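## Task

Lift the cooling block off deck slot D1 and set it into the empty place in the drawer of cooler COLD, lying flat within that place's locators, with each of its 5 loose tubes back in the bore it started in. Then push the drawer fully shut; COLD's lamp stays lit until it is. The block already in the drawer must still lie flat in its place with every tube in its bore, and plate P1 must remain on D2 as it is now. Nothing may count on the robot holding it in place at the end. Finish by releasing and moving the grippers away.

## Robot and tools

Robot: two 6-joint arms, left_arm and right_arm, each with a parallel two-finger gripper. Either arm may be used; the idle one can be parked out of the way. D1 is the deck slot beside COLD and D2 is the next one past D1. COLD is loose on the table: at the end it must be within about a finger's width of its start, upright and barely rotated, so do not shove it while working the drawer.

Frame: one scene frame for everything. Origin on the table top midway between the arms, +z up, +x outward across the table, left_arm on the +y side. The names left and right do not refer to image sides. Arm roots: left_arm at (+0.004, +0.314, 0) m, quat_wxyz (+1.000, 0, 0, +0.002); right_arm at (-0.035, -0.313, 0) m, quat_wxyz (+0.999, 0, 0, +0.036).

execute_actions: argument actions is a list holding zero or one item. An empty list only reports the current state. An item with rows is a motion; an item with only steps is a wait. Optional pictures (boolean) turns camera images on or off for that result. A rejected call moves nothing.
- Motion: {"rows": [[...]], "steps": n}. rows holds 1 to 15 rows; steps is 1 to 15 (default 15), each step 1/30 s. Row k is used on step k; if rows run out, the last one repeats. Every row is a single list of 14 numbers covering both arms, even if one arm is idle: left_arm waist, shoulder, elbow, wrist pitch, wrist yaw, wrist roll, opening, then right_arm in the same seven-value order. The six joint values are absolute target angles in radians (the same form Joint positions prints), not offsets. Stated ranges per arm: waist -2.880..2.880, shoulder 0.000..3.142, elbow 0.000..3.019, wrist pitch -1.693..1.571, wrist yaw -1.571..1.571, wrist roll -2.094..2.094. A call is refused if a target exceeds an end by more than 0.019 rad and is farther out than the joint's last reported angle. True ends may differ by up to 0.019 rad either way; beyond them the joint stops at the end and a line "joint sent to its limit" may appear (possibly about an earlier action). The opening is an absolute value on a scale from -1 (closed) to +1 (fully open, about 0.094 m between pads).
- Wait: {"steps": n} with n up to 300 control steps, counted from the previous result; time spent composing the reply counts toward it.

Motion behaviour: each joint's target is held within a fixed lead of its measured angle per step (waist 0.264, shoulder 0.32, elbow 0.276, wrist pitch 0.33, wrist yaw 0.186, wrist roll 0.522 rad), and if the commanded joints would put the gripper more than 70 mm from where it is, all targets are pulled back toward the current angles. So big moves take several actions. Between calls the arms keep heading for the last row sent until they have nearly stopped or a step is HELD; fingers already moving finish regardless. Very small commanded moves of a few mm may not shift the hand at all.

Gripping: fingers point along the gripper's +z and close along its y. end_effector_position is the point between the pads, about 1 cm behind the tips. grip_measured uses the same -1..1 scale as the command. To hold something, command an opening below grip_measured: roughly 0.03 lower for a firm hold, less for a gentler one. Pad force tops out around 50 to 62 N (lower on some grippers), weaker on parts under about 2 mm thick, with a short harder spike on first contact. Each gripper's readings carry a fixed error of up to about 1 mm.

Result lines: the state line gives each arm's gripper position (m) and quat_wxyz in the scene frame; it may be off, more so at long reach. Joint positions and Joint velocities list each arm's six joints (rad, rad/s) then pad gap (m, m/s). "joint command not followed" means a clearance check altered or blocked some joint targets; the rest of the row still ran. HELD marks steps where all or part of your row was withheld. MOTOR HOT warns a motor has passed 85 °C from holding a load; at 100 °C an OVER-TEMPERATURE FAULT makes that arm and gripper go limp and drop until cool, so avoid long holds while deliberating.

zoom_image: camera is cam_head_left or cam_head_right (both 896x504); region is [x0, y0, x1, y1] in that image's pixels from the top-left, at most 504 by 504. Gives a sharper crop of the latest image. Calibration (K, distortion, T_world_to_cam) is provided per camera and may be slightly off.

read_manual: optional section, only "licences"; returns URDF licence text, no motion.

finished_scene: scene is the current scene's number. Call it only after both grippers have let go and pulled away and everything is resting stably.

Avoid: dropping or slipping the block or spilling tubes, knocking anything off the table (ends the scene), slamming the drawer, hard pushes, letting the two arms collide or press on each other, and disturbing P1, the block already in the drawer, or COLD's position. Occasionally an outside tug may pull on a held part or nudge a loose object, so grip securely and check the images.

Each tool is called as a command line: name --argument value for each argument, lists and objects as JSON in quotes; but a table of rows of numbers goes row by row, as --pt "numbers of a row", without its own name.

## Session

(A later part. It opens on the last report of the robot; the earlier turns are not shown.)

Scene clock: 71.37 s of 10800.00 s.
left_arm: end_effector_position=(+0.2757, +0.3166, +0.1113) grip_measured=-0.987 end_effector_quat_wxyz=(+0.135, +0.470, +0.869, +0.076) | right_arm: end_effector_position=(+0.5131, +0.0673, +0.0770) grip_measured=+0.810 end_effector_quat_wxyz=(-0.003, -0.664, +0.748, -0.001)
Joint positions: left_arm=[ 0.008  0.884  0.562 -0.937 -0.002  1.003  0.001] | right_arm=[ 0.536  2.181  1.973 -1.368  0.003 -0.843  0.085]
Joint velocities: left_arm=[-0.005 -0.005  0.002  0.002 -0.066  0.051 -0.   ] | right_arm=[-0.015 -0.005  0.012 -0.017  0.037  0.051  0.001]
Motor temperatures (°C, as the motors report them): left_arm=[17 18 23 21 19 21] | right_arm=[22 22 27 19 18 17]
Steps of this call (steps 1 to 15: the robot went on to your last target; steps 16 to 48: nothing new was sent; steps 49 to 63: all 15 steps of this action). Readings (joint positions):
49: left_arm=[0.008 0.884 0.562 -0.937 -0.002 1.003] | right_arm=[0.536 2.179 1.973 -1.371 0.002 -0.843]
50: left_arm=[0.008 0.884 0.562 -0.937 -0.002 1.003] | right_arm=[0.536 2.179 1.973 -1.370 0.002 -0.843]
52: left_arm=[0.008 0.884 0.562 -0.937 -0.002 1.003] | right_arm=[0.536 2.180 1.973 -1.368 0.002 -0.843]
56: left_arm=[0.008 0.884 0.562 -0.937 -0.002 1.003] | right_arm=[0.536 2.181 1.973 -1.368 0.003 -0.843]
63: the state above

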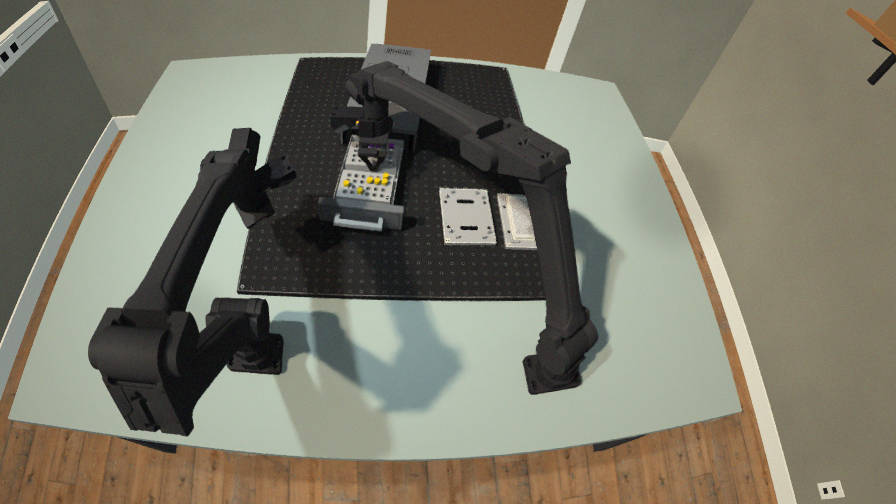

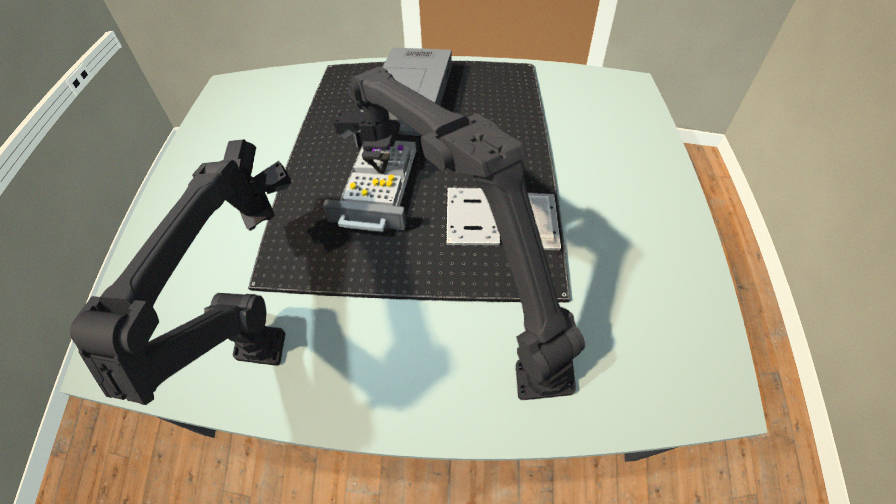

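execute_actions --actions '[{"rows":[[0,0.9,0.55,-0.95,0,1,-1,0.54,2.175,2.01,-1.365,0,-0.85,0.77],[0,0.9,0.55,-0.95,0,1,-1,0.54,2.175,2.01,-1.365,0,-0.85,0.77],[0,0.9,0.55,-0.95,0,1,-1,0.54,2.175,2.01,-1.365,0,-0.85,0.77],[0,0.9,0.55,-0.95,0,1,-1,0.54,2.175,2.01,-1.365,0,-0.85,0.77],[0,0.9,0.55,-0.95,0,1,-1,0.54,2.175,2.01,-1.365,0,-0.85,0.77],[0,0.9,0.55,-0.95,0,1,-1,0.54,2.175,2.01,-1.365,0,-0.85,0.95]],"steps":12}]' --pictures false

execute_actions --actions '[{"rows":[[0,0.9,0.55,-0.95,0,1,-1,0.54,2.12,2.01,-1.385,0,-0.85,0.95],[0,0.9,0.55,-0.95,0,1,-1,0.54,2.09,2.01,-1.39,0,-0.85,0.95],[0,0.9,0.55,-0.95,0,1,-1,0.54,1.95,2.01,-1.4,0,-0.85,0.95]]}]'

zoom_image --camera "cam_head_left" --region '[325, 120, 425, 210]'

zoom_image --camera "cam_head_right" --region '[335, 120, 435, 210]'

Scene clock: 75.27 s of 10800.00 s.
left_arm: end_effector_position=(+0.2757, +0.3166, +0.1113) grip_measured=-0.987 end_effector_quat_wxyz=(+0.135, +0.470, +0.869, +0.076) | right_arm: end_effector_position=(+0.5129, +0.0673, +0.0753) grip_measured=+0.947 end_effector_quat_wxyz=(-0.004, -0.663, +0.748, -0.000)
Joint positions: left_arm=[ 0.008  0.884  0.562 -0.937 -0.002  1.003  0.001] | right_arm=[ 0.536  2.184  1.973 -1.368  0.002 -0.843  0.091]
Joint velocities: left_arm=[-0.015 -0.005 -0.007 -0.012 -0.022 -0.022 -0.001] | right_arm=[-0.005 -0.005 -0.012  0.002 -0.081 -0.007 -0.001]
Motor temperatures (°C, as the motors report them): left_arm=[17 18 23 21 19 21] | right_arm=[22 22 26 19 18 17]
Steps of this call (steps 1 to 15: the robot went on to your last target; steps 16 to 90: nothing new was sent; then 0.50 s passed at rest; steps 91 to 102: all 12 steps of this action). Readings (joint positions):
91: left_arm=[0.008 0.884 0.562 -0.937 -0.002 1.003] | right_arm=[0.536 2.183 1.973 -1.368 0.003 -0.843]
92: left_arm=[0.008 0.884 0.562 -0.937 -0.002 1.003] | right_arm=[0.536 2.183 1.973 -1.368 0.003 -0.843]
94: left_arm=[0.008 0.884 0.562 -0.937 -0.002 1.003] | right_arm=[0.536 2.184 1.973 -1.368 0.004 -0.843]
98: left_arm=[0.008 0.884 0.562 -0.937 -0.002 1.003] | right_arm=[0.536 2.184 1.973 -1.368 0.002 -0.843]
102: the state above

Scene clock: 75.77 s of 10800.00 s.
left_arm: end_effector_position=(+0.2757, +0.3166, +0.1113) grip_measured=-0.987 end_effector_quat_wxyz=(+0.135, +0.470, +0.869, +0.076) | right_arm: end_effector_position=(+0.5053, +0.0620, +0.2216) grip_measured=+0.947 end_effector_quat_wxyz=(+0.099, -0.660, +0.745, -0.013)
Joint positions: left_arm=[ 0.008  0.884  0.562 -0.937 -0.002  1.003  0.001] | right_arm=[ 0.536  1.955  1.972 -1.388  0.002 -0.843  0.091]
Joint velocities: left_arm=[-0.005 -0.005  0.012  0.007  0.022  0.007  0.001] | right_arm=[ 0.005 -0.425  0.037 -0.032 -0.022  0.007  0.001]
Motor temperatures (°C, as the motors report them): left_arm=[17 18 23 21 19 21] | right_arm=[22 22 26 19 18 17]
Steps of this call (steps 1 to 15: all 15 steps of this action). Readings (joint positions):
1: left_arm=[0.008 0.884 0.562 -0.937 -0.002 1.003] | right_arm=[0.536 2.180 1.973 -1.368 0.002 -0.843]
2: left_arm=[0.008 0.884 0.562 -0.937 -0.002 1.003] | right_arm=[0.536 2.176 1.973 -1.372 0.002 -0.843]
4: left_arm=[0.008 0.884 0.562 -0.937 -0.002 1.003] | right_arm=[0.536 2.159 1.972 -1.375 0.002 -0.843]
8: left_arm=[0.008 0.884 0.562 -0.937 -0.002 1.003] | right_arm=[0.536 2.095 1.972 -1.378 0.002 -0.843]
15: the state above

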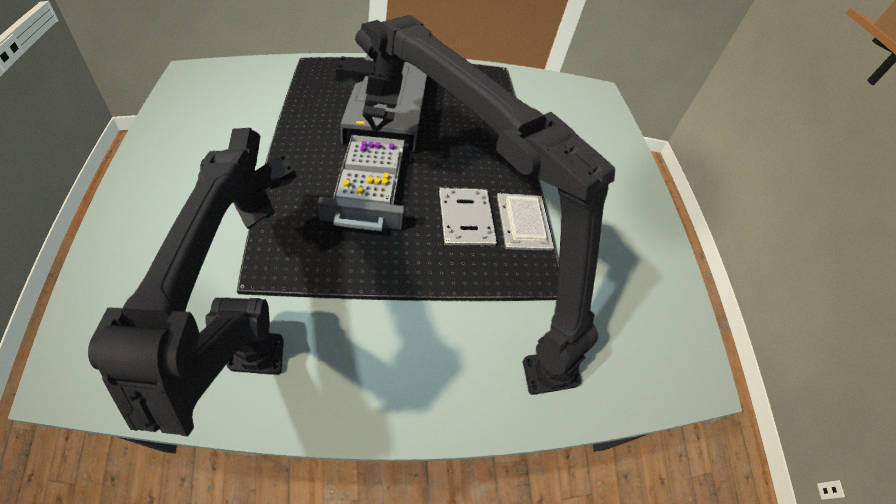

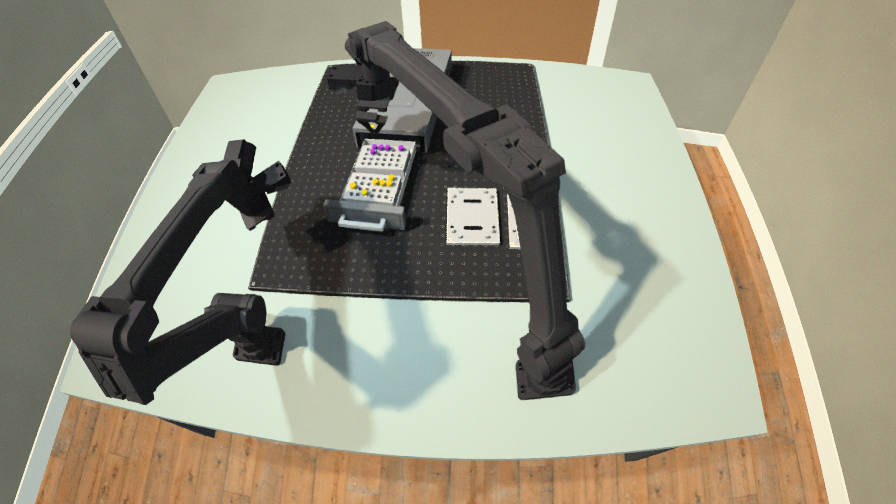

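Region (325, 120, 425, 210) of cam_head_left's 896x504 image, scaled by 5.040, with more detail than that image has; it fills the top 454 rows of this view, and the rest is white.

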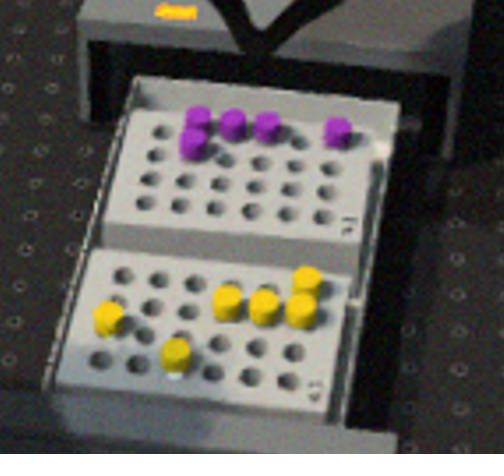

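Region (335, 120, 435, 210) of cam_head_right's 896x504 image, scaled by 5.040, with more detail than that image has; it fills the top 454 rows of this view, and the rest is white.

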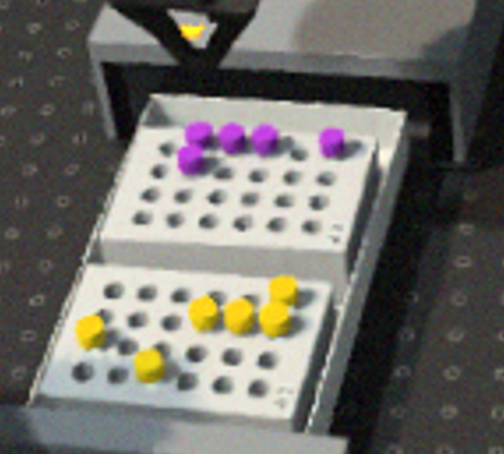

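execute_actions --actions '[{"rows":[[0,0.9,0.55,-0.95,0,1,-1,0.54,1.97,2.01,-1.37,0,-0.85,1],[0,0.9,0.55,-0.95,0,1,-1,0.54,1.99,2.01,-1.37,0,-0.85,1],[0,0.9,0.55,-0.95,0,1,-1,0.54,2.01,2.01,-1.37,0,-0.85,1],[0,0.9,0.55,-0.95,0,1,-1,0.54,2.03,2.01,-1.37,0,-0.85,1],[0,0.9,0.55,-0.95,0,1,-1,0.54,2.05,2.01,-1.37,0,-0.85,1],[0,0.9,0.55,-0.95,0,1,-1,0.54,2.07,2.01,-1.37,0,-0.85,1],[0,0.9,0.55,-0.95,0,1,-1,0.54,2.09,2.01,-1.37,0,-0.85,1],[0,0.9,0.55,-0.95,0,1,-1,0.54,2.1,2.01,-1.37,0,-0.85,1],[0,0.9,0.55,-0.95,0,1,-1,0.54,2.11,2.01,-1.37,0,-0.85,1],[0,0.9,0.55,-0.95,0,1,-1,0.54,2.12,2.01,-1.37,0,-0.85,1]]}]' --pictures false

execute_actions --actions '[{"steps":10}]' --pictures false

Scene clock: 80.83 s of 10800.00 s.
left_arm: end_effector_position=(+0.2757, +0.3166, +0.1113) grip_measured=-0.987 end_effector_quat_wxyz=(+0.135, +0.470, +0.869, +0.076) | right_arm: end_effector_position=(+0.5136, +0.0678, +0.0998) grip_measured=+1.000 end_effector_quat_wxyz=(+0.010, -0.663, +0.748, -0.002)
Joint positions: left_arm=[ 0.008  0.884  0.562 -0.937 -0.002  1.003  0.001] | right_arm=[ 0.536  2.151  1.982 -1.381  0.002 -0.843  0.094]
Joint velocities: left_arm=[-0.005  0.015 -0.017  0.012 -0.095  0.051 -0.001] | right_arm=[-0.005  0.21  -0.007 -0.002 -0.037  0.051  0.   ]
Motor temperatures (°C, as the motors report them): left_arm=[17 18 23 21 19 21] | right_arm=[22 22 26 19 18 17]
Steps of this call (steps 1 to 30: the robot went on to your last target; steps 31 to 90: nothing new was sent; then 1.57 s passed at rest; steps 91 to 105: all 15 steps of this action). Readings (joint positions):
91: left_arm=[0.008 0.884 0.562 -0.937 -0.002 1.003] | right_arm=[0.536 1.939 1.982 -1.389 0.002 -0.843]
92: left_arm=[0.008 0.884 0.562 -0.937 -0.002 1.003] | right_arm=[0.536 1.942 1.982 -1.387 0.002 -0.843]
94: left_arm=[0.008 0.884 0.562 -0.937 -0.002 1.003] | right_arm=[0.536 1.954 1.982 -1.385 0.002 -0.843]
98: left_arm=[0.008 0.884 0.562 -0.937 -0.002 1.003] | right_arm=[0.536 2.019 1.982 -1.382 0.002 -0.843]
105: the state above

Scene clock: 81.17 s of 10800.00 s.
left_arm: end_effector_position=(+0.2757, +0.3166, +0.1113) grip_measured=-0.987 end_effector_quat_wxyz=(+0.135, +0.470, +0.869, +0.076) | right_arm: end_effector_position=(+0.5139, +0.0680, +0.1052) grip_measured=+1.000 end_effector_quat_wxyz=(+0.014, -0.663, +0.748, -0.003)
Joint positions: left_arm=[ 0.008  0.884  0.562 -0.937 -0.002  1.003  0.001] | right_arm=[ 0.536  2.143  1.982 -1.381  0.002 -0.843  0.094]
Joint velocities: left_arm=[-0.005  0.015 -0.002  0.007 -0.007  0.007  0.001] | right_arm=[-0.024 -0.015 -0.002 -0.007  0.051  0.007  0.   ]
Motor temperatures (°C, as the motors report them): left_arm=[17 18 23 21 19 21] | right_arm=[22 22 26 19 18 17]
Steps of this call (steps 1 to 10: the robot went on to your last target). Readings (joint positions):
1: left_arm=[0.008 0.884 0.562 -0.937 -0.002 1.003] | right_arm=[0.536 2.156 1.982 -1.381 0.002 -0.843]
2: left_arm=[0.008 0.884 0.562 -0.937 -0.002 1.003] | right_arm=[0.536 2.157 1.982 -1.381 0.002 -0.843]
4: left_arm=[0.008 0.884 0.562 -0.937 -0.002 1.003] | right_arm=[0.536 2.153 1.982 -1.381 0.002 -0.843]
8: left_arm=[0.008 0.884 0.562 -0.937 -0.002 1.003] | right_arm=[0.536 2.145 1.982 -1.381 0.002 -0.843]
10: the state above

execute_actions --actions '[{"rows":[[0,0.9,0.55,-0.95,0,1,-1,0.54,2.16,2.01,-1.365,0,-0.85,1],[0,0.9,0.55,-0.95,0,1,-1,0.54,2.175,2.01,-1.365,0,-0.85,1],[0,0.9,0.55,-0.95,0,1,-1,0.54,2.19,2.01,-1.365,0,-0.85,1]]}]' --pictures false

execute_actions --actions '[{"rows":[[0,0.9,0.55,-0.95,0,1,-1,0.54,2.19,2.01,-1.365,0,-0.85,0.85]],"steps":8}]'

zoom_image --camera "cam_head_right" --region '[335, 120, 435, 210]'

Scene clock: 83.57 s of 10800.00 s.
left_arm: end_effector_position=(+0.2757, +0.3166, +0.1113) grip_measured=-0.987 end_effector_quat_wxyz=(+0.135, +0.470, +0.869, +0.076) | right_arm: end_effector_position=(+0.5133, +0.0676, +0.0781) grip_measured=+1.000 end_effector_quat_wxyz=(-0.005, -0.663, +0.748, -0.000)
Joint positions: left_arm=[ 0.008  0.884  0.562 -0.937 -0.002  1.003  0.001] | right_arm=[ 0.536  2.185  1.982 -1.377  0.002 -0.843  0.094]
Joint velocities: left_arm=[ 0.005 -0.005 -0.017  0.002 -0.051 -0.051 -0.001] | right_arm=[-0.005 -0.005 -0.017  0.007  0.081  0.037  0.   ]
Motor temperatures (°C, as the motors report them): left_arm=[17 18 23 21 19 21] | right_arm=[22 22 26 19 18 17]
Steps of this call (steps 1 to 15: the robot went on to your last target; steps 16 to 57: nothing new was sent; steps 58 to 72: all 15 steps of this action). Readings (joint positions):
58: left_arm=[0.008 0.884 0.562 -0.937 -0.002 1.003] | right_arm=[0.536 2.142 1.982 -1.380 0.002 -0.843]
59: left_arm=[0.008 0.884 0.562 -0.937 -0.002 1.003] | right_arm=[0.536 2.143 1.982 -1.379 0.002 -0.843]
61: left_arm=[0.008 0.884 0.562 -0.937 -0.002 1.003] | right_arm=[0.536 2.148 1.982 -1.378 0.002 -0.843]
65: left_arm=[0.008 0.884 0.562 -0.937 -0.002 1.003] | right_arm=[0.536 2.169 1.982 -1.377 0.002 -0.843]
72: the state above

Scene clock: 83.83 s of 10800.00 s.
left_arm: end_effector_position=(+0.2757, +0.3166, +0.1113) grip_measured=-0.987 end_effector_quat_wxyz=(+0.135, +0.470, +0.869, +0.076) | right_arm: end_effector_position=(+0.5133, +0.0676, +0.0781) grip_measured=+0.853 end_effector_quat_wxyz=(-0.005, -0.663, +0.748, -0.000)
Joint positions: left_arm=[ 0.008  0.884  0.562 -0.937 -0.002  1.003  0.001] | right_arm=[ 0.536  2.185  1.982 -1.377  0.002 -0.843  0.087]
Joint velocities: left_arm=[ 0.005 -0.005 -0.007  0.002  0.007 -0.095 -0.001] | right_arm=[ 0.005 -0.024  0.017  0.002 -0.037 -0.022  0.001]
Motor temperatures (°C, as the motors report them): left_arm=[17 18 23 21 19 21] | right_arm=[22 22 26 19 18 17]
Steps of this call (steps 1 to 8: all 8 steps of this action). Readings (joint positions):
1: left_arm=[0.008 0.884 0.562 -0.937 -0.002 1.003] | right_arm=[0.536 2.185 1.982 -1.377 0.002 -0.843]
2: left_arm=[0.008 0.884 0.562 -0.937 -0.002 1.003] | right_arm=[0.536 2.185 1.982 -1.377 0.002 -0.843]
4: left_arm=[0.008 0.884 0.562 -0.937 -0.002 1.003] | right_arm=[0.536 2.185 1.982 -1.377 0.002 -0.843]
8: the state above

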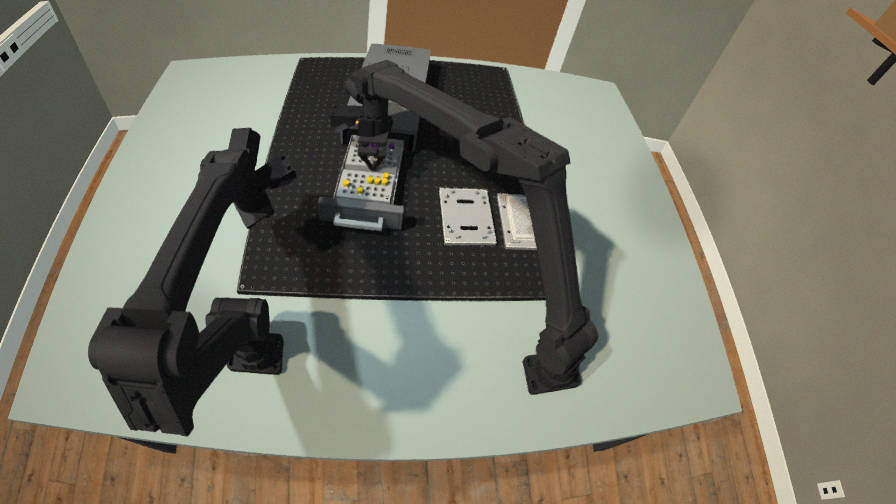

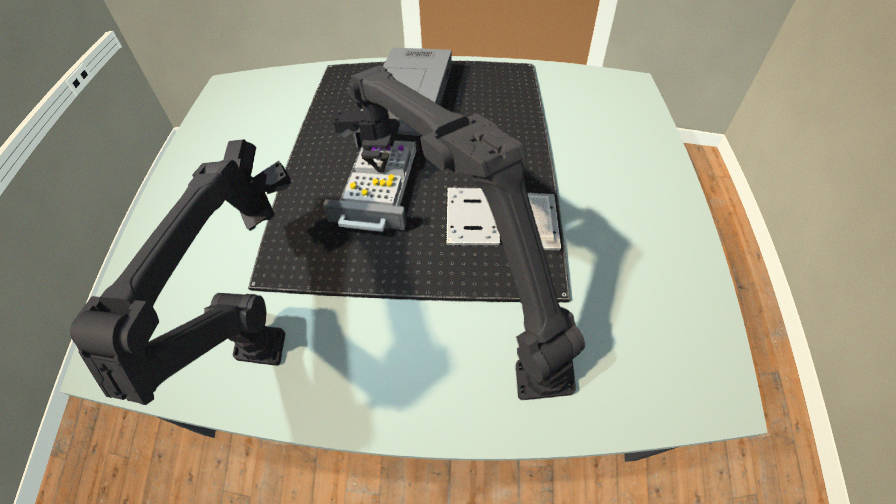

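Region (335, 120, 435, 210) of cam_head_right's 896x504 image, scaled by 5.040, with more detail than that image has; it fills the top 454 rows of this view, and the rest is white.

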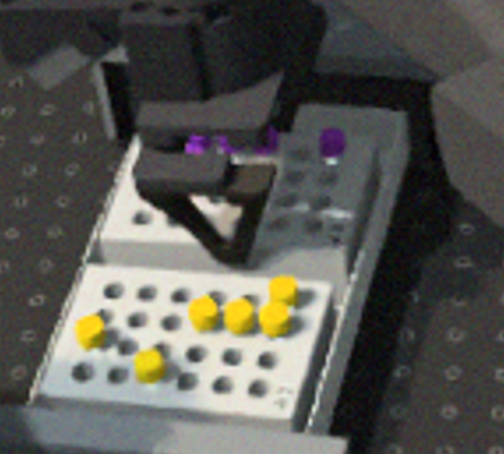

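Gripping again, taking most of the weight, then shifting and rotating the block.

execute_actions --actions '[{"rows":[[0,0.9,0.55,-0.95,0,1,-1,0.54,2.19,2.01,-1.365,0,-0.85,0.77],[0,0.9,0.55,-0.95,0,1,-1,0.54,2.19,2.01,-1.365,0,-0.85,0.77],[0,0.9,0.55,-0.95,0,1,-1,0.54,2.15,2.03,-1.365,0,-0.85,0.77],[0,0.9,0.55,-0.95,0,1,-1,0.53,2.125,2.05,-1.365,0,-0.83,0.77],[0,0.9,0.55,-0.95,0,1,-1,0.512,2.125,2.05,-1.345,0,-0.805,0.77]]}]'

zoom_image --camera "cam_head_right" --region '[335, 120, 435, 210]'

Scene clock: 85.93 s of 10800.00 s.
left_arm: end_effector_position=(+0.2757, +0.3166, +0.1113) grip_measured=-0.987 end_effector_quat_wxyz=(+0.135, +0.470, +0.869, +0.076) | right_arm: end_effector_position=(+0.5166, +0.0675, +0.0794) grip_measured=+0.808 end_effector_quat_wxyz=(+0.001, -0.653, +0.758, +0.001)
Joint positions: left_arm=[ 0.008  0.884  0.562 -0.937 -0.002  1.003  0.001] | right_arm=[ 0.532  2.183  1.982 -1.368 -0.002 -0.818  0.085]
Joint velocities: left_arm=[ 0.005 -0.005  0.027  0.012  0.007 -0.007 -0.001] | right_arm=[-0.005 -0.005 -0.007 -0.002 -0.007  0.022 -0.   ]
Motor temperatures (°C, as the motors report them): left_arm=[17 18 23 21 19 21] | right_arm=[22 22 26 19 18 17]
Steps of this call (steps 1 to 15: the robot went on to your last target; steps 16 to 48: nothing new was sent; steps 49 to 63: all 15 steps of this action). Readings (joint positions):
49: left_arm=[0.008 0.884 0.562 -0.937 -0.002 1.003] | right_arm=[0.536 2.185 1.982 -1.377 0.002 -0.844]
50: left_arm=[0.008 0.884 0.562 -0.937 -0.002 1.003] | right_arm=[0.536 2.185 1.982 -1.377 0.002 -0.844]
52: left_arm=[0.008 0.884 0.562 -0.937 -0.002 1.003] | right_arm=[0.536 2.183 1.982 -1.377 0.002 -0.844]
56: left_arm=[0.008 0.884 0.562 -0.937 -0.002 1.003] | right_arm=[0.533 2.183 1.982 -1.370 -0.001 -0.828]
63: the state above

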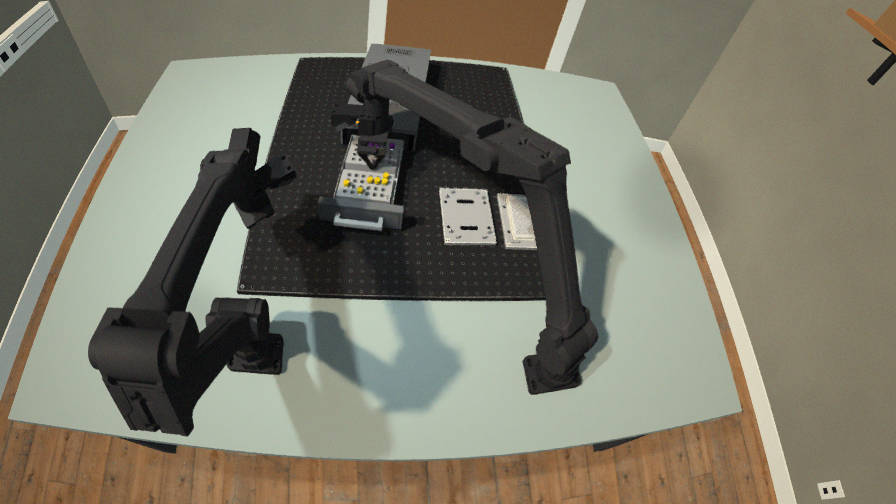

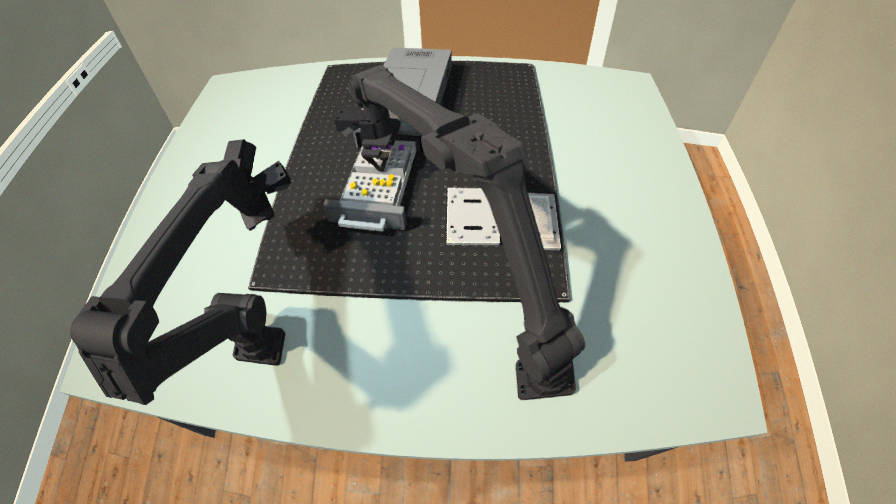

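Region (335, 120, 435, 210) of cam_head_right's 896x504 image, scaled by 5.040, with more detail than that image has; it fills the top 454 rows of this view, and the rest is white.

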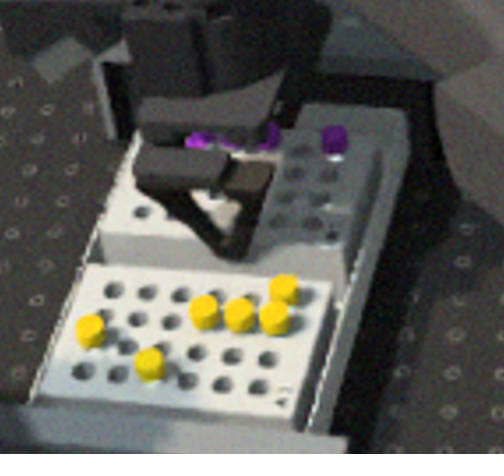

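execute_actions --actions '[{"rows":[[0,0.9,0.55,-0.95,0,1,-1,0.507,2.115,2.06,-1.33,0,-0.815,0.77]],"steps":10}]' --pictures false

execute_actions --actions '[{"rows":[[0,0.9,0.55,-0.95,0,1,-1,0.52,2.16,2.04,-1.345,0,-0.815,0.77]],"steps":12}]'

zoom_image --camera "cam_head_right" --region '[335, 120, 435, 210]'

zoom_image --camera "cam_head_left" --region '[325, 120, 425, 210]'

Scene clock: 88.20 s of 10800.00 s.
left_arm: end_effector_position=(+0.2757, +0.3166, +0.1113) grip_measured=-0.987 end_effector_quat_wxyz=(+0.135, +0.470, +0.869, +0.076) | right_arm: end_effector_position=(+0.5192, +0.0677, +0.0799) grip_measured=+0.808 end_effector_quat_wxyz=(+0.006, -0.651, +0.759, +0.000)
Joint positions: left_arm=[ 0.008  0.884  0.562 -0.937 -0.002  1.003  0.001] | right_arm=[ 0.53   2.182  1.982 -1.358 -0.002 -0.817  0.085]
Joint velocities: left_arm=[-0.015 -0.005 -0.012  0.007 -0.022  0.051 -0.001] | right_arm=[ 0.005  0.015  0.002  0.012 -0.066  0.081  0.001]
Motor temperatures (°C, as the motors report them): left_arm=[17 18 23 21 19 21] | right_arm=[22 23 27 19 18 17]
Steps of this call (steps 1 to 15: the robot went on to your last target; steps 16 to 58: nothing new was sent; steps 59 to 68: all 10 steps of this action). Readings (joint positions):
59: left_arm=[0.008 0.884 0.562 -0.937 -0.002 1.003] | right_arm=[0.532 2.183 1.982 -1.366 -0.002 -0.817]
60: left_arm=[0.008 0.884 0.562 -0.937 -0.002 1.003] | right_arm=[0.532 2.183 1.982 -1.365 -0.002 -0.817]
62: left_arm=[0.008 0.884 0.562 -0.937 -0.002 1.003] | right_arm=[0.531 2.183 1.982 -1.362 -0.002 -0.817]
66: left_arm=[0.008 0.884 0.562 -0.937 -0.002 1.003] | right_arm=[0.530 2.182 1.982 -1.359 -0.002 -0.817]
68: the state above

Scene clock: 88.60 s of 10800.00 s.
left_arm: end_effector_position=(+0.2757, +0.3166, +0.1113) grip_measured=-0.987 end_effector_quat_wxyz=(+0.135, +0.470, +0.869, +0.076) | right_arm: end_effector_position=(+0.5192, +0.0677, +0.0799) grip_measured=+0.808 end_effector_quat_wxyz=(+0.006, -0.651, +0.759, +0.000)
Joint positions: left_arm=[ 0.008  0.884  0.562 -0.937 -0.002  1.003  0.001] | right_arm=[ 0.53   2.182  1.982 -1.358 -0.002 -0.817  0.085]
Joint velocities: left_arm=[ 0.005 -0.005 -0.017 -0.012 -0.007  0.007  0.001] | right_arm=[-0.015 -0.024  0.002 -0.017  0.007  0.007 -0.001]
Motor temperatures (°C, as the motors report them): left_arm=[17 18 23 21 19 21] | right_arm=[22 23 27 19 18 17]
Steps of this call (steps 1 to 12: all 12 steps of this action). Readings (joint positions):
1: left_arm=[0.008 0.884 0.562 -0.937 -0.002 1.003] | right_arm=[0.530 2.182 1.982 -1.358 -0.002 -0.817]
2: left_arm=[0.008 0.884 0.562 -0.937 -0.002 1.003] | right_arm=[0.530 2.182 1.982 -1.358 -0.002 -0.817]
4: left_arm=[0.008 0.884 0.562 -0.937 -0.002 1.003] | right_arm=[0.530 2.182 1.982 -1.358 -0.002 -0.817]
8: left_arm=[0.008 0.884 0.562 -0.937 -0.002 1.003] | right_arm=[0.530 2.182 1.982 -1.358 -0.002 -0.817]
12: the state above

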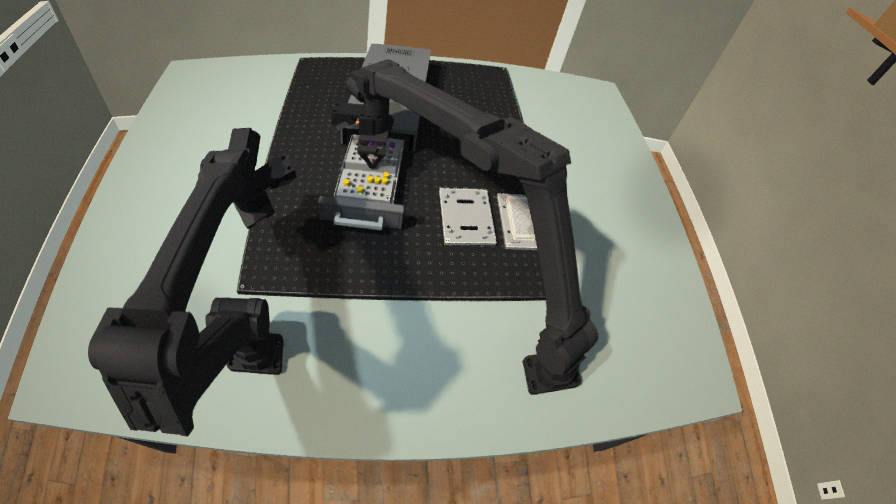

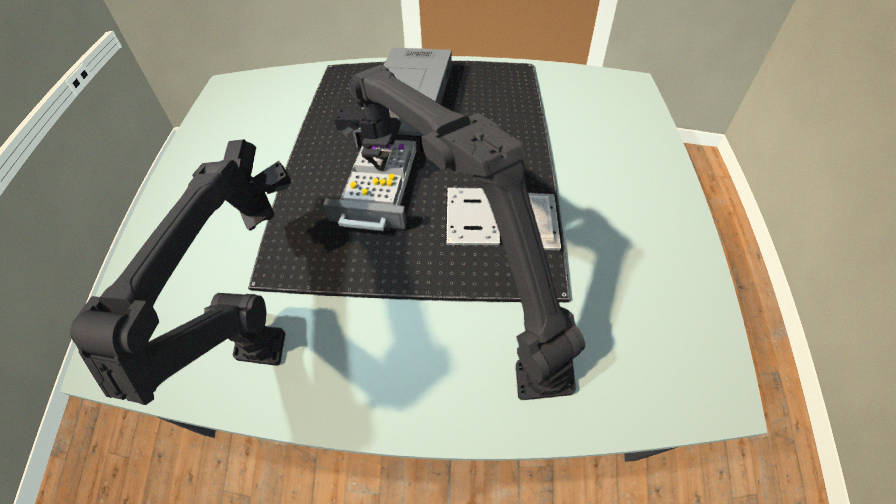

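Region (335, 120, 435, 210) of cam_head_right's 896x504 image, scaled by 5.040, with more detail than that image has; it fills the top 454 rows of this view, and the rest is white.

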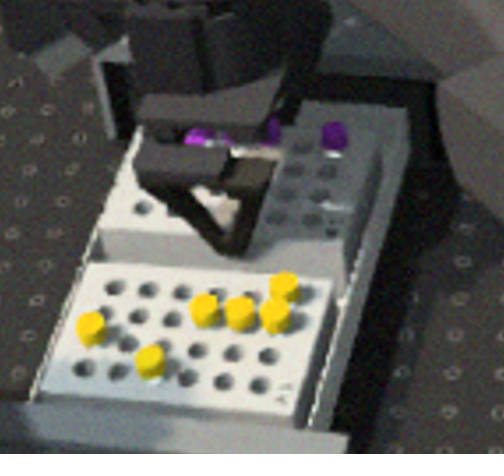

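Region (325, 120, 425, 210) of cam_head_left's 896x504 image, scaled by 5.040, with more detail than that image has; it fills the top 454 rows of this view, and the rest is white.

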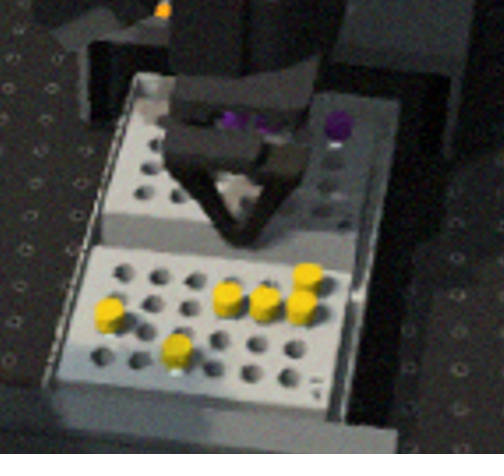

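execute_actions --actions '[{"rows":[[0,0.9,0.55,-0.95,0,1,-1,0.555,2.145,2.04,-1.42,0,-0.815,0.77]]}]'

zoom_image --camera "cam_head_left" --region '[325, 120, 425, 210]'

Scene clock: 90.53 s of 10800.00 s.
left_arm: end_effector_position=(+0.2757, +0.3166, +0.1113) grip_measured=-0.987 end_effector_quat_wxyz=(+0.135, +0.470, +0.869, +0.076) | right_arm: end_effector_position=(+0.5064, +0.0677, +0.0801) grip_measured=+0.808 end_effector_quat_wxyz=(-0.015, -0.656, +0.754, +0.002)
Joint positions: left_arm=[ 0.008  0.884  0.562 -0.937 -0.002  1.003  0.001] | right_arm=[ 0.541  2.182  1.983 -1.402 -0.001 -0.819  0.085]
Joint velocities: left_arm=[-0.005 -0.005 -0.002  0.007 -0.022 -0.037 -0.001] | right_arm=[ 0.005 -0.005  0.002  0.007 -0.051 -0.066 -0.001]
Motor temperatures (°C, as the motors report them): left_arm=[17 18 23 21 19 21] | right_arm=[22 23 27 19 18 17]
Steps of this call (steps 1 to 15: the robot went on to your last target; steps 16 to 43: nothing new was sent; steps 44 to 58: all 15 steps of this action). Readings (joint positions):
44: left_arm=[0.008 0.884 0.562 -0.937 -0.002 1.003] | right_arm=[0.530 2.182 1.983 -1.365 -0.001 -0.817]
45: left_arm=[0.008 0.884 0.562 -0.937 -0.002 1.003] | right_arm=[0.531 2.182 1.983 -1.376 -0.001 -0.818]
47: left_arm=[0.008 0.884 0.562 -0.937 -0.002 1.003] | right_arm=[0.534 2.182 1.983 -1.387 -0.002 -0.819]
51: left_arm=[0.008 0.884 0.562 -0.937 -0.002 1.003] | right_arm=[0.541 2.182 1.983 -1.401 -0.001 -0.819]
58: the state above

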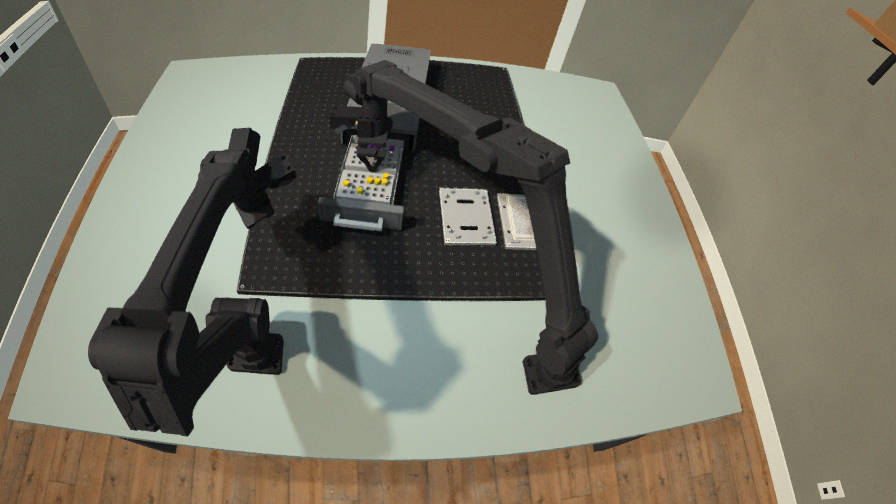

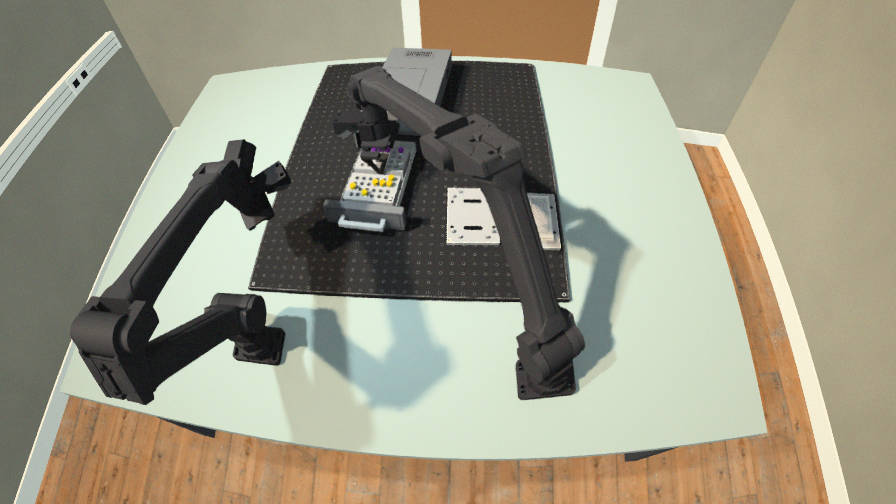

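Region (325, 120, 425, 210) of cam_head_left's 896x504 image, scaled by 5.040, with more detail than that image has; it fills the top 454 rows of this view, and the rest is white.

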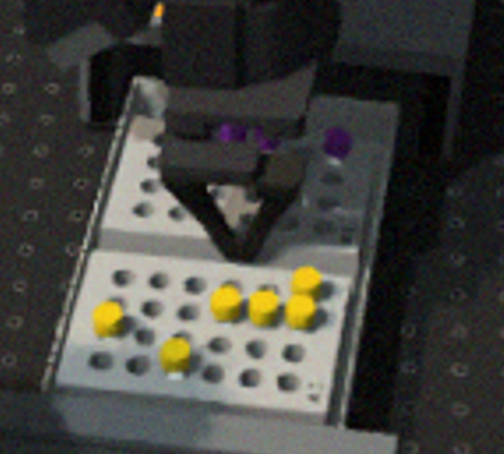

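execute_actions --actions '[{"rows":[[0,0.9,0.55,-0.95,0,1,-1,0.541,2.085,2.03,-1.4,0,-0.815,0.77]],"steps":12}]' --pictures false

execute_actions --actions '[{"rows":[[0,0.9,0.55,-0.95,0,1,-1,0.505,2.09,2.03,-1.33,0,-0.83,0.77]]}]'

zoom_image --camera "cam_head_left" --region '[325, 120, 425, 210]'

Scene clock: 93.37 s of 10800.00 s.
left_arm: end_effector_position=(+0.2757, +0.3166, +0.1113) grip_measured=-0.987 end_effector_quat_wxyz=(+0.135, +0.470, +0.869, +0.076) | right_arm: end_effector_position=(+0.5066, +0.0678, +0.0811) grip_measured=+0.808 end_effector_quat_wxyz=(-0.014, -0.656, +0.754, +0.002)
Joint positions: left_arm=[ 0.008  0.884  0.562 -0.937 -0.002  1.003  0.001] | right_arm=[ 0.541  2.181  1.983 -1.401 -0.001 -0.819  0.085]
Joint velocities: left_arm=[-0.015  0.015 -0.002  0.007  0.022 -0.007 -0.001] | right_arm=[-0.005 -0.024  0.012 -0.007 -0.066  0.007 -0.   ]
Motor temperatures (°C, as the motors report them): left_arm=[17 18 23 21 19 21] | right_arm=[22 23 27 19 18 17]
Steps of this call (steps 1 to 15: the robot went on to your last target; steps 16 to 73: nothing new was sent; steps 74 to 85: all 12 steps of this action). Readings (joint positions):
74: left_arm=[0.008 0.884 0.562 -0.937 -0.002 1.003] | right_arm=[0.541 2.182 1.983 -1.401 -0.001 -0.819]
75: left_arm=[0.008 0.884 0.562 -0.937 -0.002 1.003] | right_arm=[0.541 2.181 1.983 -1.401 -0.001 -0.819]
77: left_arm=[0.008 0.884 0.562 -0.937 -0.002 1.003] | right_arm=[0.541 2.181 1.983 -1.401 -0.001 -0.819]
81: left_arm=[0.008 0.884 0.562 -0.937 -0.002 1.003] | right_arm=[0.541 2.181 1.983 -1.401 -0.001 -0.819]
85: the state above

Scene clock: 93.87 s of 10800.00 s.
left_arm: end_effector_position=(+0.2757, +0.3166, +0.1113) grip_measured=-0.987 end_effector_quat_wxyz=(+0.135, +0.470, +0.869, +0.076) | right_arm: end_effector_position=(+0.5252, +0.0649, +0.0810) grip_measured=+0.808 end_effector_quat_wxyz=(+0.014, -0.650, +0.760, -0.002)
Joint positions: left_arm=[ 0.008  0.884  0.562 -0.937 -0.002  1.003  0.001] | right_arm=[ 0.522  2.18   1.982 -1.345  0.    -0.822  0.085]
Joint velocities: left_arm=[-0.005 -0.005  0.002 -0.012 -0.037 -0.022  0.   ] | right_arm=[ 0.005 -0.005  0.007 -0.022  0.066  0.081 -0.002]
Motor temperatures (°C, as the motors report them): left_arm=[17 18 23 21 19 21] | right_arm=[22 23 27 19 18 17]
Steps of this call (steps 1 to 15: all 15 steps of this action). Readings (joint positions):
1: left_arm=[0.008 0.884 0.562 -0.937 -0.002 1.003] | right_arm=[0.541 2.180 1.982 -1.395 -0.001 -0.820]
2: left_arm=[0.008 0.884 0.562 -0.937 -0.002 1.003] | right_arm=[0.540 2.180 1.982 -1.384 -0.000 -0.820]
4: left_arm=[0.008 0.884 0.562 -0.937 -0.002 1.003] | right_arm=[0.536 2.180 1.982 -1.370 0.002 -0.820]
8: left_arm=[0.008 0.884 0.562 -0.937 -0.002 1.003] | right_arm=[0.525 2.180 1.982 -1.347 0.002 -0.821]
15: the state above

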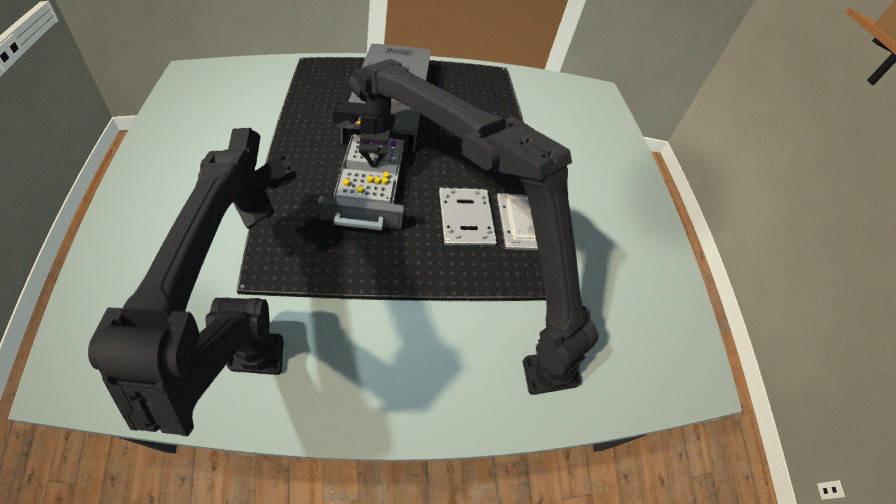

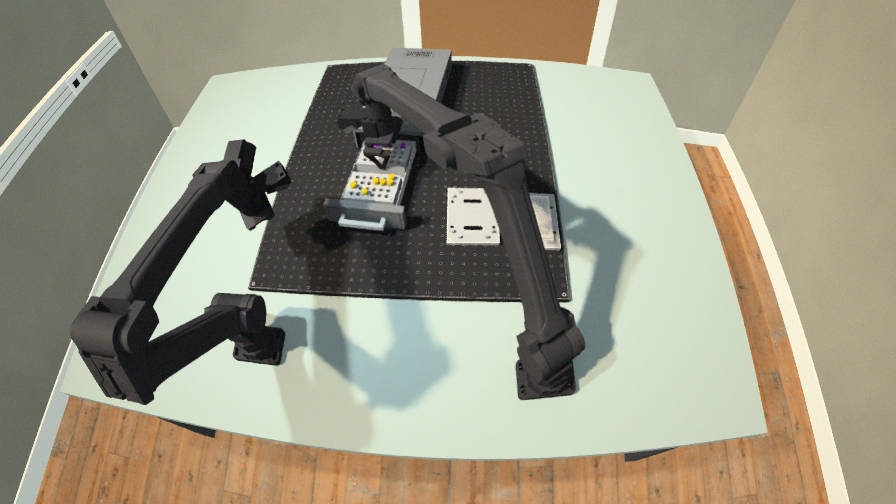

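Region (325, 120, 425, 210) of cam_head_left's 896x504 image, scaled by 5.040, with more detail than that image has; it fills the top 454 rows of this view, and the rest is white.

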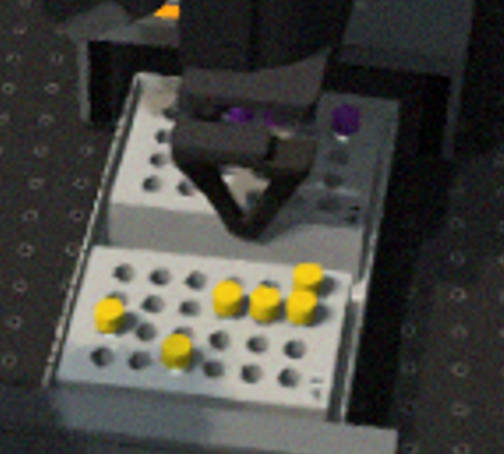

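execute_actions --actions '[{"rows":[[0,0.9,0.55,-0.95,0,1,-1,0.543,2.145,2.03,-1.345,0,-0.82,0.77]]}]'

zoom_image --camera "cam_head_left" --region '[325, 120, 425, 210]'

Scene clock: 95.17 s of 10800.00 s.
left_arm: end_effector_position=(+0.2757, +0.3166, +0.1113) grip_measured=-0.987 end_effector_quat_wxyz=(+0.135, +0.470, +0.869, +0.076) | right_arm: end_effector_position=(+0.5249, +0.0652, +0.0803) grip_measured=+0.808 end_effector_quat_wxyz=(+0.013, -0.651, +0.759, -0.003)
Joint positions: left_arm=[ 0.008  0.884  0.562 -0.937 -0.002  1.003  0.001] | right_arm=[ 0.523  2.182  1.982 -1.345  0.002 -0.822  0.085]
Joint velocities: left_arm=[ 0.005 -0.005  0.012 -0.012 -0.037 -0.022 -0.001] | right_arm=[ 0.005 -0.015  0.002 -0.012  0.022  0.007 -0.   ]
Motor temperatures (°C, as the motors report them): left_arm=[17 18 23 21 19 21] | right_arm=[22 23 27 19 18 17]
Steps of this call (steps 1 to 15: the robot went on to your last target; steps 16 to 24: nothing new was sent; steps 25 to 39: all 15 steps of this action). Readings (joint positions):
25: left_arm=[0.008 0.884 0.562 -0.937 -0.002 1.003] | right_arm=[0.522 2.181 1.982 -1.345 0.000 -0.822]
26: left_arm=[0.008 0.884 0.562 -0.937 -0.002 1.003] | right_arm=[0.522 2.181 1.982 -1.345 0.000 -0.822]
28: left_arm=[0.008 0.884 0.562 -0.937 -0.002 1.003] | right_arm=[0.523 2.182 1.982 -1.345 0.002 -0.822]
32: left_arm=[0.008 0.884 0.562 -0.937 -0.002 1.003] | right_arm=[0.523 2.182 1.982 -1.345 0.002 -0.822]
39: the state above

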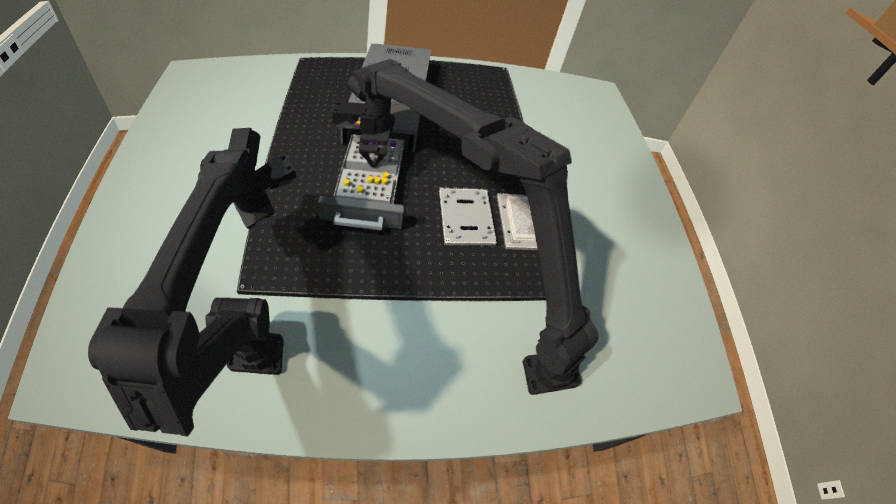

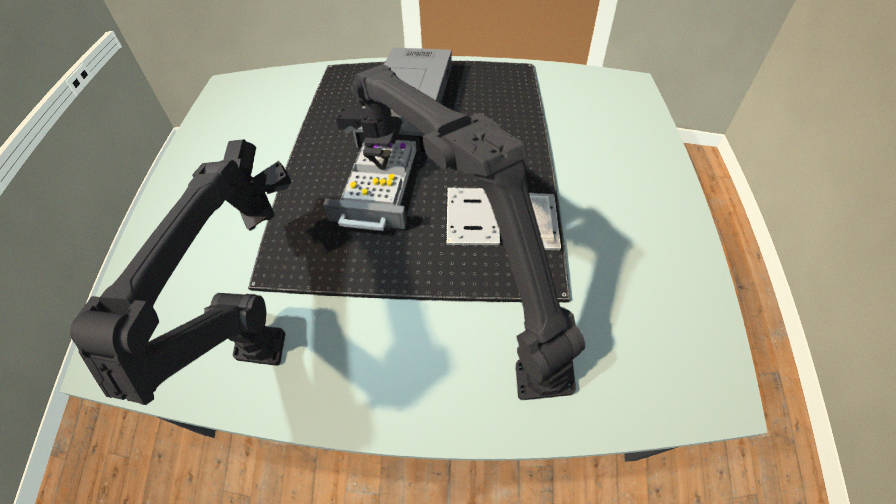

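Region (325, 120, 425, 210) of cam_head_left's 896x504 image, scaled by 5.040, with more detail than that image has; it fills the top 454 rows of this view, and the rest is white.

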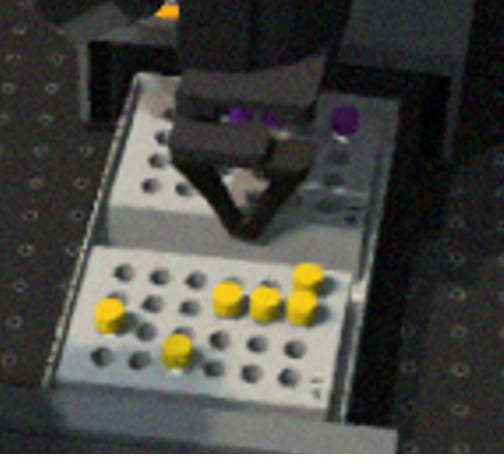

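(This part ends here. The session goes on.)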